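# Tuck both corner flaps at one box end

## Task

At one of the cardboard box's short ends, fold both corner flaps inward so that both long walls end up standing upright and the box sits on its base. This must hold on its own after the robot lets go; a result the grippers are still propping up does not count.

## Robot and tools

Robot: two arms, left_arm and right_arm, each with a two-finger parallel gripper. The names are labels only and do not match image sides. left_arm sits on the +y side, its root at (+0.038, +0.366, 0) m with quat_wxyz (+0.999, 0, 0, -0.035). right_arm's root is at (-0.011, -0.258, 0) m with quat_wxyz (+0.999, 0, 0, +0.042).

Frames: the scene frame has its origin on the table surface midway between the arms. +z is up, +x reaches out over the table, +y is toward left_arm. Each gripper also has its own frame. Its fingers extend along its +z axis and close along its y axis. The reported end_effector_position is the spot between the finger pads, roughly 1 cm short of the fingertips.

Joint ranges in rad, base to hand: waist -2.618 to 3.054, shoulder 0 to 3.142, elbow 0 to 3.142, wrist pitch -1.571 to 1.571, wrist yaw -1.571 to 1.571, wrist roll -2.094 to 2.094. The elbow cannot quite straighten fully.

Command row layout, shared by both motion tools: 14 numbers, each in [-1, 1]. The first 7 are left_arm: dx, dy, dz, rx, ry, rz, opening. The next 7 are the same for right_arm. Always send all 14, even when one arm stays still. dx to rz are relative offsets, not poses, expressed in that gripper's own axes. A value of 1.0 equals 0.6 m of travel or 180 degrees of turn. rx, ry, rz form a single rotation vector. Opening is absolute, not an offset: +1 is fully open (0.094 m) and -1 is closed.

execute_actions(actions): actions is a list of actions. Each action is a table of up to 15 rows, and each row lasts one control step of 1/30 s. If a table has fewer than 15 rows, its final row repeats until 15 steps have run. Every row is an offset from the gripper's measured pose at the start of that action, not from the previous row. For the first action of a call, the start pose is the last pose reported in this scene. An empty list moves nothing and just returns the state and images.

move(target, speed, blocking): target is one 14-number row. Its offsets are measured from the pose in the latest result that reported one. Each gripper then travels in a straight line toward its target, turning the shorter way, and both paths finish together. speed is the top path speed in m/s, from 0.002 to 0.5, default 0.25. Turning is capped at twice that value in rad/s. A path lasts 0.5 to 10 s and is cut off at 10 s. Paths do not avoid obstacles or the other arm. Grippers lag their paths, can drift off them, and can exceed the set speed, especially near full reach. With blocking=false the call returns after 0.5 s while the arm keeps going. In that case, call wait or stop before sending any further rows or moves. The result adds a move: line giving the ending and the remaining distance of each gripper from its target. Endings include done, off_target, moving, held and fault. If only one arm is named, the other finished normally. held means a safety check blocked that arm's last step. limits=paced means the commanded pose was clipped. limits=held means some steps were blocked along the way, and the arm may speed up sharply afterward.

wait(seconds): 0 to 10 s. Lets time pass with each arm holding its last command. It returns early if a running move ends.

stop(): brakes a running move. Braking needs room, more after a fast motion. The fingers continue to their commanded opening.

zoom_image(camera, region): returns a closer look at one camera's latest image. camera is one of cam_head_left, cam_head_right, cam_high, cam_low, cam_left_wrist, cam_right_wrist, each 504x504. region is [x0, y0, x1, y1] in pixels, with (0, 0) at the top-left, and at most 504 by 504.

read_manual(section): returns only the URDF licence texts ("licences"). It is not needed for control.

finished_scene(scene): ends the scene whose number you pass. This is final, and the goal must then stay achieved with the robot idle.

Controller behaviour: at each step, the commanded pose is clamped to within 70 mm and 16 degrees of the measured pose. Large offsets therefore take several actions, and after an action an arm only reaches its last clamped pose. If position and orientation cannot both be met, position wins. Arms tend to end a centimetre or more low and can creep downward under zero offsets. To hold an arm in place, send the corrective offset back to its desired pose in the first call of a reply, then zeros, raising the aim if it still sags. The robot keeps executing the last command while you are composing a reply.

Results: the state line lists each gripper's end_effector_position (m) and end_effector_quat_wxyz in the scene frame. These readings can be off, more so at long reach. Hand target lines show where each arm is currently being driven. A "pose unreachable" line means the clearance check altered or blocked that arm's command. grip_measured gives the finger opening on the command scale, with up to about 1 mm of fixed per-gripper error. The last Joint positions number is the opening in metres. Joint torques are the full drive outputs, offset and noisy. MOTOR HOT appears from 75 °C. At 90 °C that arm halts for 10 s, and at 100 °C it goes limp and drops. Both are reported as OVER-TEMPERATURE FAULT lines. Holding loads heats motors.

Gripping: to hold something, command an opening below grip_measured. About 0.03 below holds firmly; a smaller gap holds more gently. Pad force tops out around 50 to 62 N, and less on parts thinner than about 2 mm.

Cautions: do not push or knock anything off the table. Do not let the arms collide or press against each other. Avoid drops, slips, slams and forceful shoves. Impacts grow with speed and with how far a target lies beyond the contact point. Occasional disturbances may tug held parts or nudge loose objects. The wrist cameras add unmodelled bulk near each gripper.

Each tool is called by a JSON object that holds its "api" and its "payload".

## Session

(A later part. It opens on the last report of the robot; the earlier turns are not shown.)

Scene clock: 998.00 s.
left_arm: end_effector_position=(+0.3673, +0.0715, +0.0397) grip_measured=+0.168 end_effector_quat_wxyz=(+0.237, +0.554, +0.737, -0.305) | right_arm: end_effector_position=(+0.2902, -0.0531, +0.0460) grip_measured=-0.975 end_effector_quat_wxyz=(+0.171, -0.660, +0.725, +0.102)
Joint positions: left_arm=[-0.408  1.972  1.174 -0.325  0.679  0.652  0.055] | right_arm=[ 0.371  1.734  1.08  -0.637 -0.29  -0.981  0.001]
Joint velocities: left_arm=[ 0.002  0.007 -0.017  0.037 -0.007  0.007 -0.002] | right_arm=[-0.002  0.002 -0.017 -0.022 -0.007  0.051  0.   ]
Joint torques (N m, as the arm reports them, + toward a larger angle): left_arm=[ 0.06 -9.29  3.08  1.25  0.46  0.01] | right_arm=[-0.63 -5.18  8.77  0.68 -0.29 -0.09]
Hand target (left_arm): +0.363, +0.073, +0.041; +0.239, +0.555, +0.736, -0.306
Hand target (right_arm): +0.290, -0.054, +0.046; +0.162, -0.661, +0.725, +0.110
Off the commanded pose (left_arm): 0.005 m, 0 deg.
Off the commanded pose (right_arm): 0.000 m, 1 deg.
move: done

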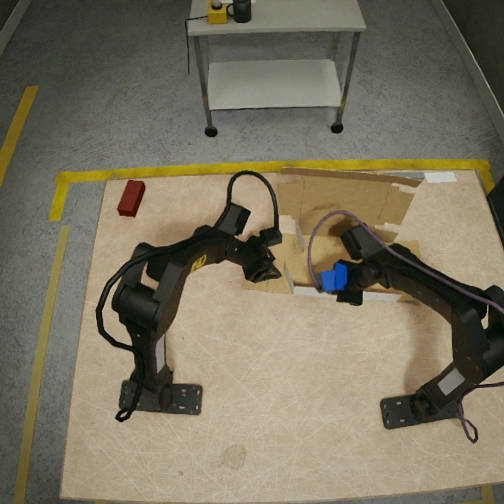

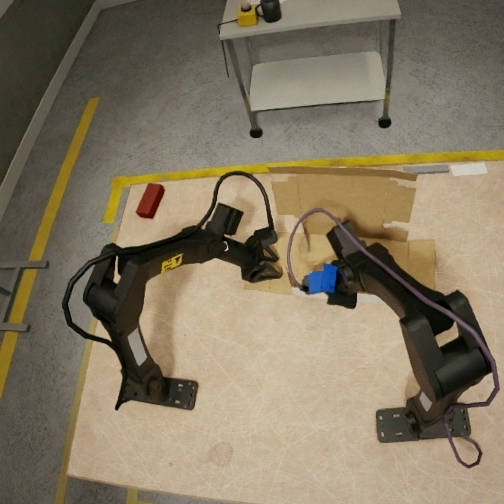

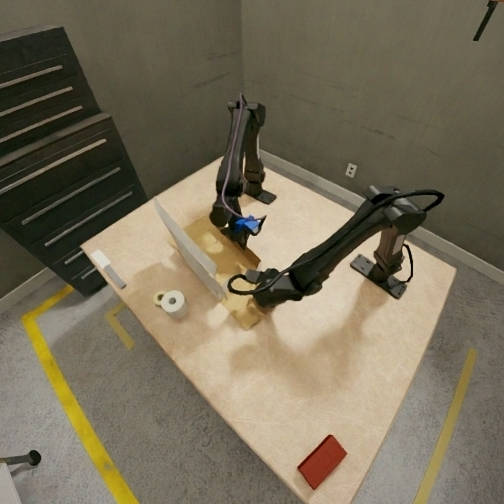

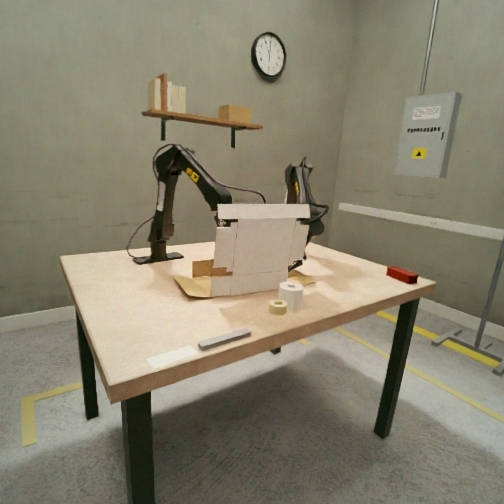

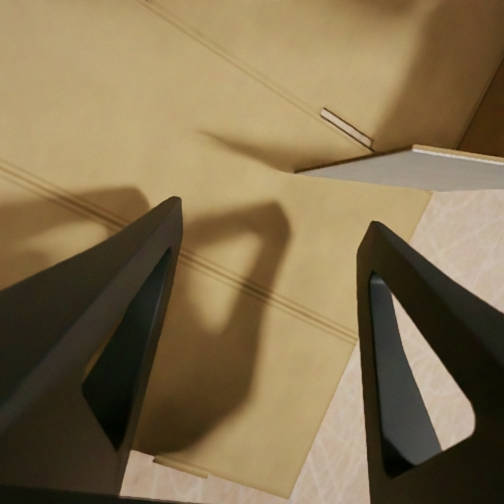

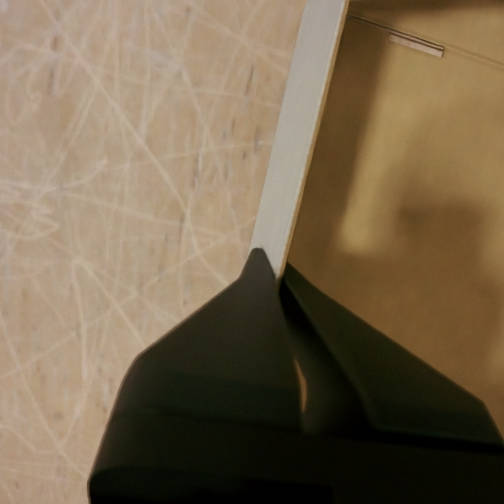

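{"api": "move", "payload": {"target": [-0.0605, -0.0266, 0.0593, 0, 0, 0, 0.17, -0.008, 0.003, 0.003, -0.01, 0, -0.008, -1], "speed": 0.05}}

Scene clock: 1006.80 s.
left_arm: end_effector_position=(+0.3573, +0.0339, +0.0356) grip_measured=+0.168 end_effector_quat_wxyz=(+0.221, +0.548, +0.749, -0.298) | right_arm: end_effector_position=(+0.2899, -0.0540, +0.0454) grip_measured=-0.975 end_effector_quat_wxyz=(+0.165, -0.662, +0.725, +0.102)
Joint positions: left_arm=[-0.516  2.01   1.226 -0.299  0.609  0.523  0.055] | right_arm=[ 0.371  1.741  1.09  -0.651 -0.286 -0.986  0.001]
Joint velocities: left_arm=[ 0.012  0.002  0.012 -0.007 -0.022 -0.037 -0.   ] | right_arm=[ 0.017  0.017 -0.007  0.022  0.081 -0.051  0.   ]
Joint torques (N m, as the arm reports them, + toward a larger angle): left_arm=[-1.42 -7.09  7.76  1.5   0.57 -0.02] | right_arm=[ 0.67 -5.03  8.81  0.74 -0.39 -0.15]
Hand target (left_arm): +0.361, +0.019, +0.042; +0.235, +0.554, +0.737, -0.307
Hand target (right_arm): +0.289, -0.048, +0.046; +0.162, -0.671, +0.715, +0.112
Off the commanded pose (left_arm): 0.018 m, 2 deg.
Off the commanded pose (right_arm): 0.006 m, 2 deg.
move: off_target (left_arm)

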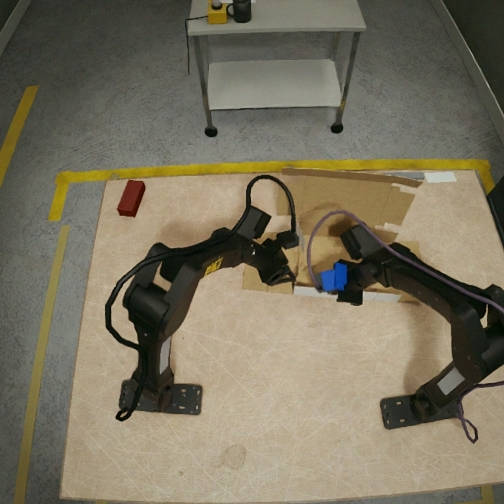

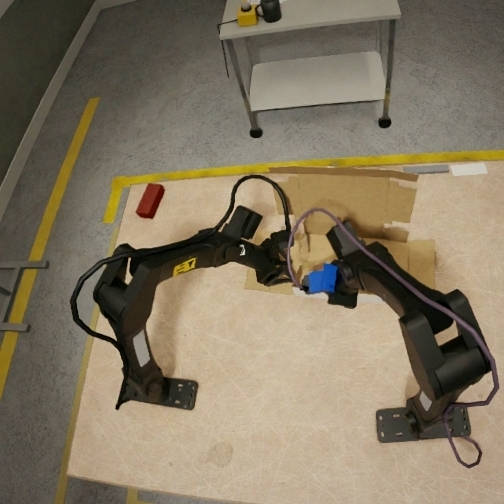

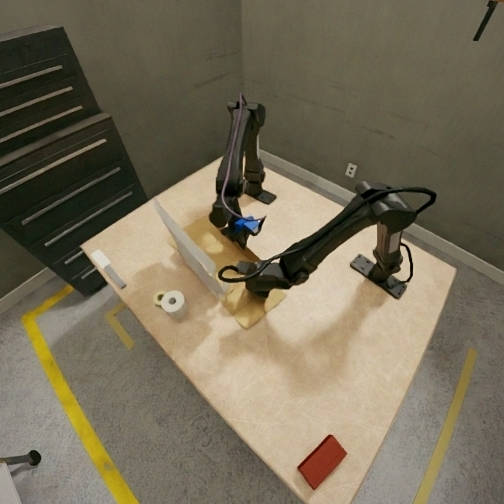

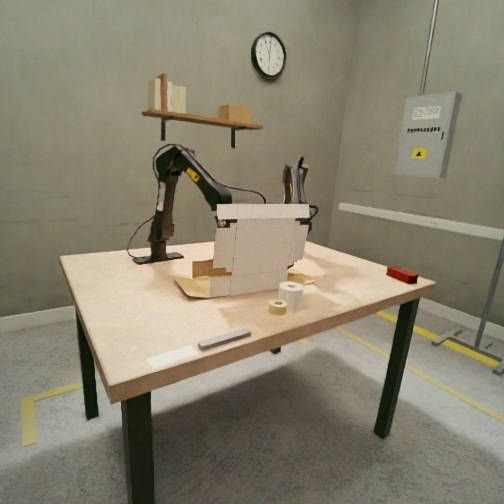

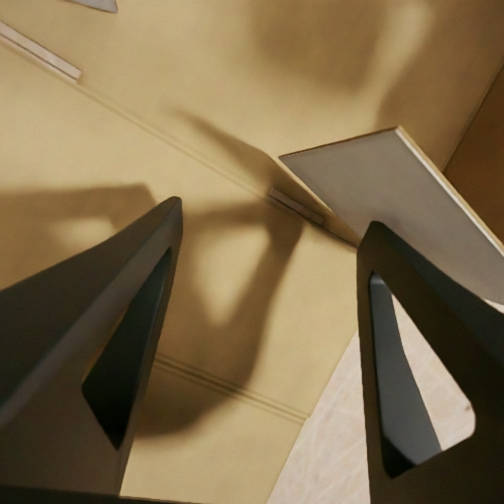

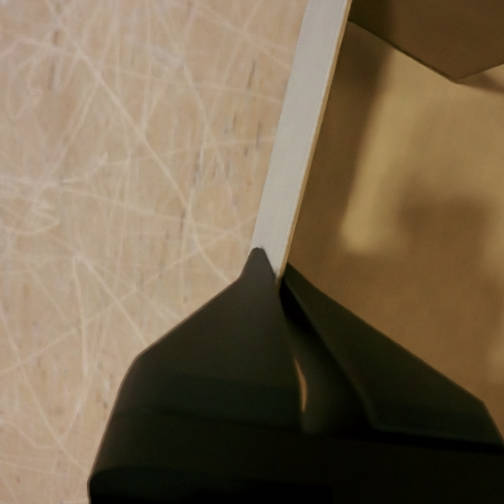

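{"api": "move", "payload": {"target": [0, 0, -0.14, 0, 0, 0, 0.17, 0, 0, -0.11, 0, 0, 0, -0.3], "speed": 0.1}}

Scene clock: 1013.10 s.
left_arm: end_effector_position=(+0.3543, +0.0915, +0.0834) grip_measured=+0.168 end_effector_quat_wxyz=(+0.212, +0.547, +0.755, -0.293) | right_arm: end_effector_position=(+0.2811, -0.0785, +0.0941) grip_measured=-0.302 end_effector_quat_wxyz=(+0.153, -0.664, +0.726, +0.098)
Joint positions: left_arm=[-0.389  1.842  1.226 -0.57   0.649  0.665  0.055] | right_arm=[ 0.318  1.636  1.184 -0.887 -0.285 -1.046  0.033]
Joint velocities: left_arm=[ 0.007  0.007 -0.002  0.022 -0.007 -0.081  0.001] | right_arm=[-0.007 -0.017  0.002  0.022  0.007 -0.007  0.001]
Joint torques (N m, as the arm reports them, + toward a larger angle): left_arm=[ 0.51 -8.32  7.66  0.84  0.65  0.02] | right_arm=[-1.02 -7.02  9.27  0.63 -0.35 -0.05]
Hand target (left_arm): +0.358, +0.091, +0.098; +0.222, +0.548, +0.750, -0.297
Hand target (right_arm): +0.284, -0.078, +0.107; +0.165, -0.662, +0.724, +0.101
Off the commanded pose (left_arm): 0.013 m, 1 deg.
Off the commanded pose (right_arm): 0.012 m, 1 deg.
move: off_target (left_arm, right_arm)

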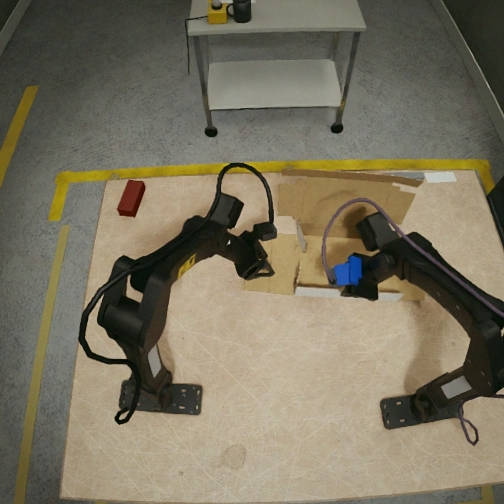

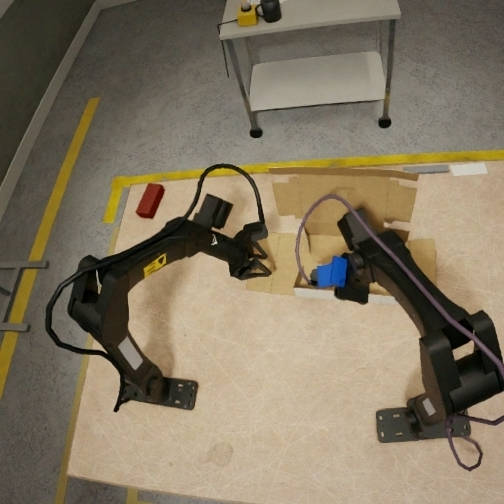

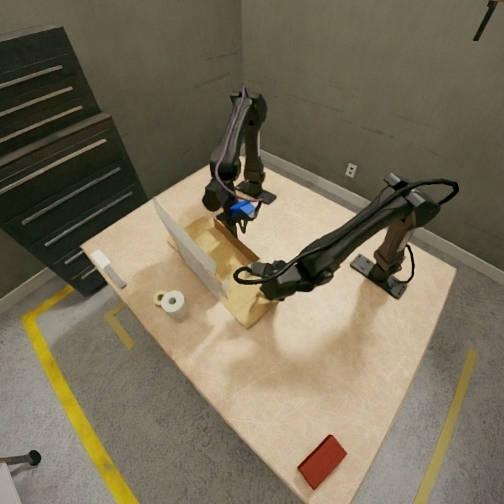

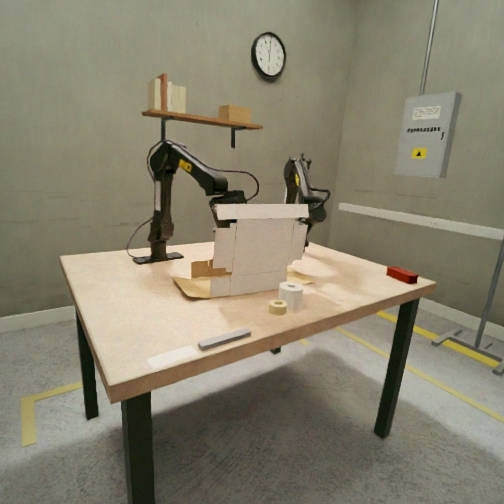

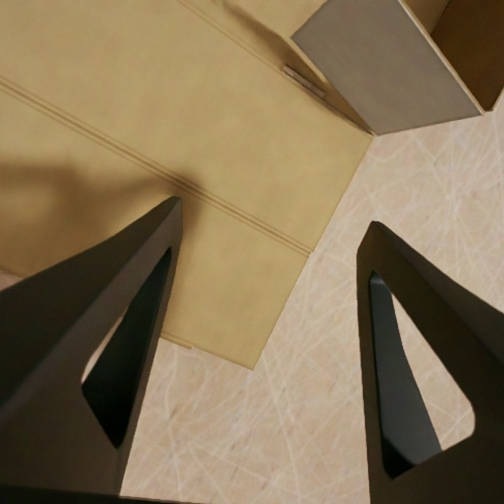

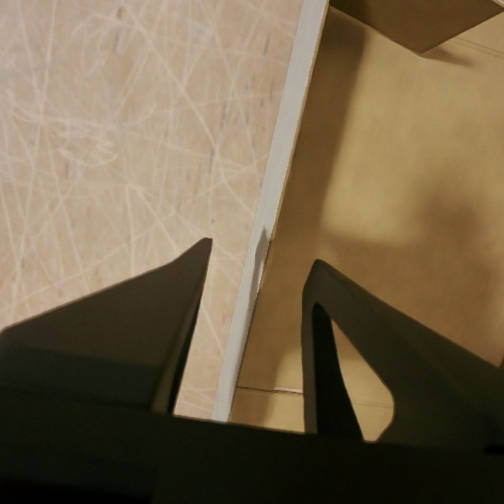

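{"api": "zoom_image", "payload": {"camera": "cam_head_left", "region": [230, 160, 430, 320]}}

{"api": "zoom_image", "payload": {"camera": "cam_high", "region": [140, 180, 320, 340]}}

{"api": "zoom_image", "payload": {"camera": "cam_low", "region": [160, 190, 330, 320]}}

Region (230, 160, 430, 320) of cam_head_left's 504x504 image, scaled by 2.520, with more detail than that image has; it fills the top 403 rows of this view, and the rest is white.

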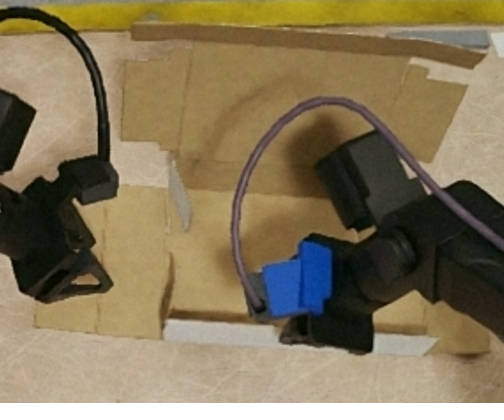

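Region (140, 180, 320, 340) of cam_high's 504x504 image, scaled by 2.800, with more detail than that image has.

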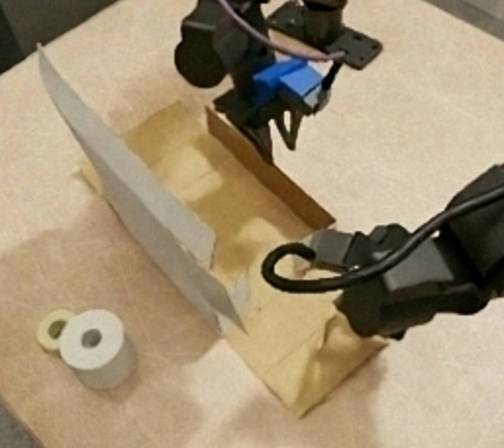

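Region (160, 190, 330, 320) of cam_low's 504x504 image, scaled by 2.965, with more detail than that image has; it fills the top 385 rows of this view, and the rest is white.

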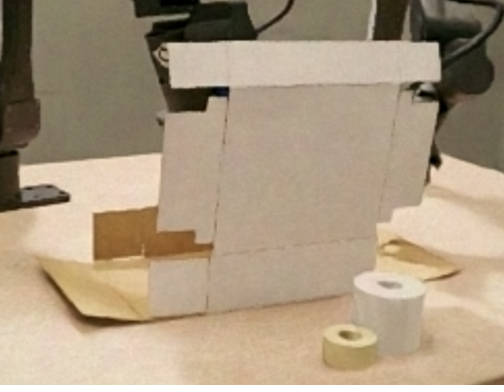

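{"api": "execute_actions", "payload": {"actions": []}}

Scene clock: 1031.80 s.
left_arm: end_effector_position=(+0.3541, +0.0916, +0.0833) grip_measured=+0.168 end_effector_quat_wxyz=(+0.212, +0.547, +0.755, -0.293) | right_arm: end_effector_position=(+0.2809, -0.0786, +0.0940) grip_measured=-0.302 end_effector_quat_wxyz=(+0.152, -0.664, +0.726, +0.098)
Joint positions: left_arm=[-0.389  1.842  1.226 -0.572  0.649  0.666  0.055] | right_arm=[ 0.318  1.636  1.184 -0.889 -0.285 -1.047  0.033]
Joint velocities: left_arm=[ 0.037 -0.007 -0.012 -0.066  0.066  0.007 -0.001] | right_arm=[ 0.002 -0.007  0.007 -0.051 -0.051  0.007  0.   ]
Joint torques (N m, as the arm reports them, + toward a larger angle): left_arm=[ 0.61 -8.36  7.73  0.86  0.63  0.07] | right_arm=[-1.03 -6.96  9.32  0.64 -0.37 -0.07]
Hand target (left_arm): +0.358, +0.091, +0.098; +0.222, +0.549, +0.750, -0.296
Hand target (right_arm): +0.284, -0.078, +0.107; +0.165, -0.662, +0.724, +0.101
Off the commanded pose (left_arm): 0.014 m, 1 deg.
Off the commanded pose (right_arm): 0.013 m, 2 deg.

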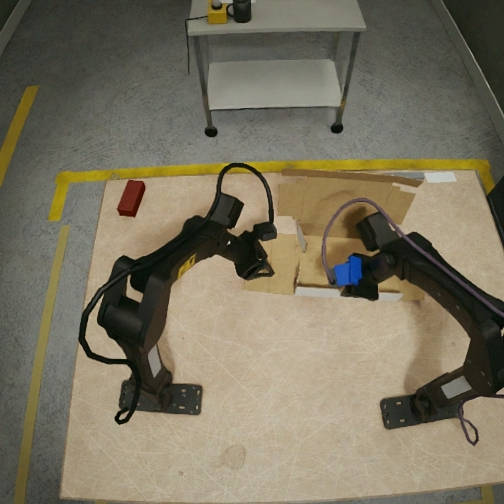

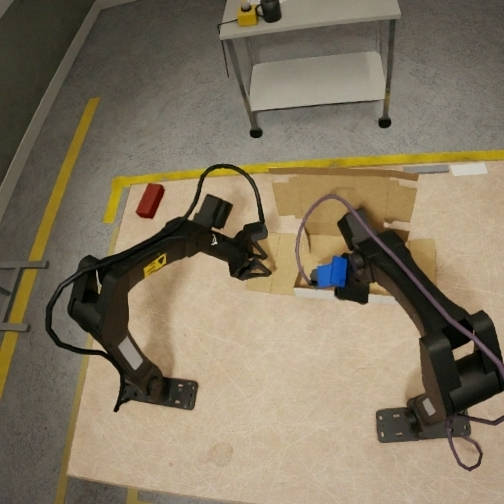

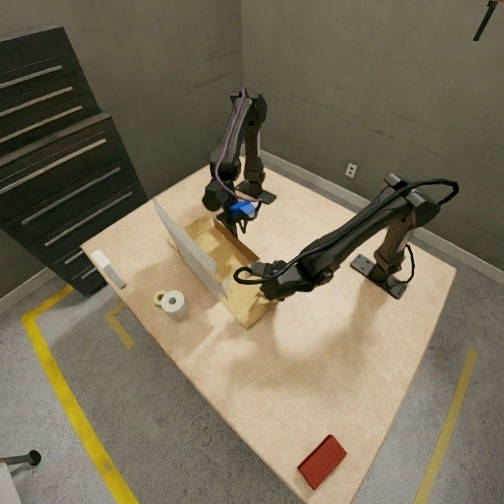

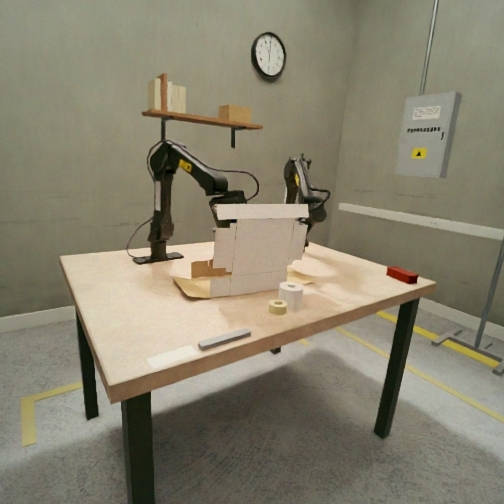

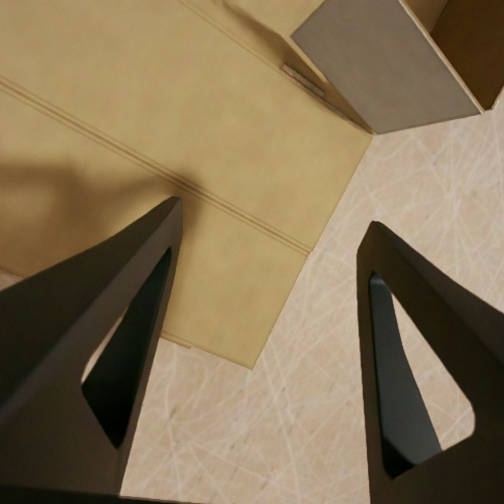

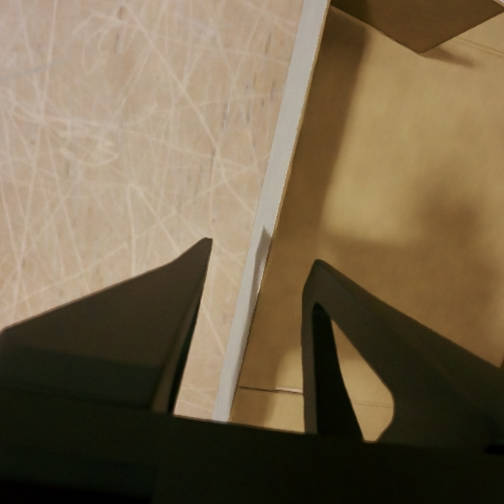

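{"api": "zoom_image", "payload": {"camera": "cam_head_left", "region": [220, 150, 440, 320]}}

{"api": "zoom_image", "payload": {"camera": "cam_high", "region": [130, 170, 330, 340]}}

Region (220, 150, 440, 320) of cam_head_left's 504x504 image, scaled by 2.291, with more detail than that image has; it fills the top 389 rows of this view, and the rest is white.

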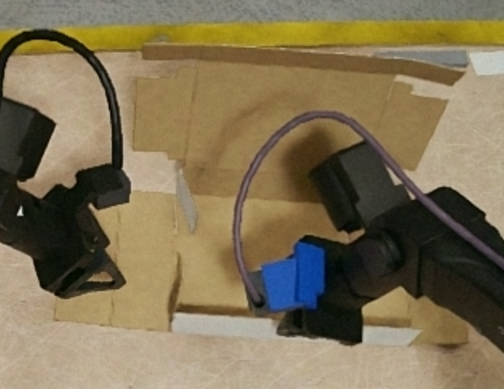

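Region (130, 170, 330, 340) of cam_high's 504x504 image, scaled by 2.520, with more detail than that image has; it fills the top 428 rows of this view, and the rest is white.

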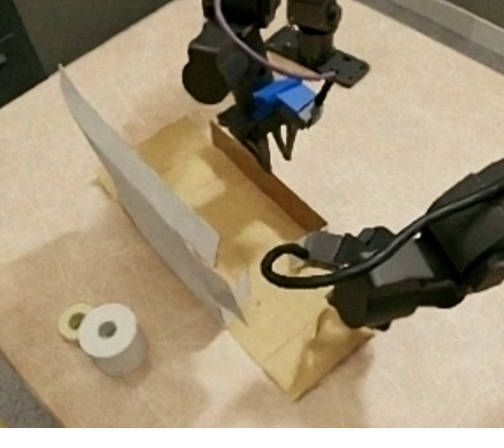

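{"api": "finished_scene", "payload": {"scene": 1}}

The scene is finished: the task was done.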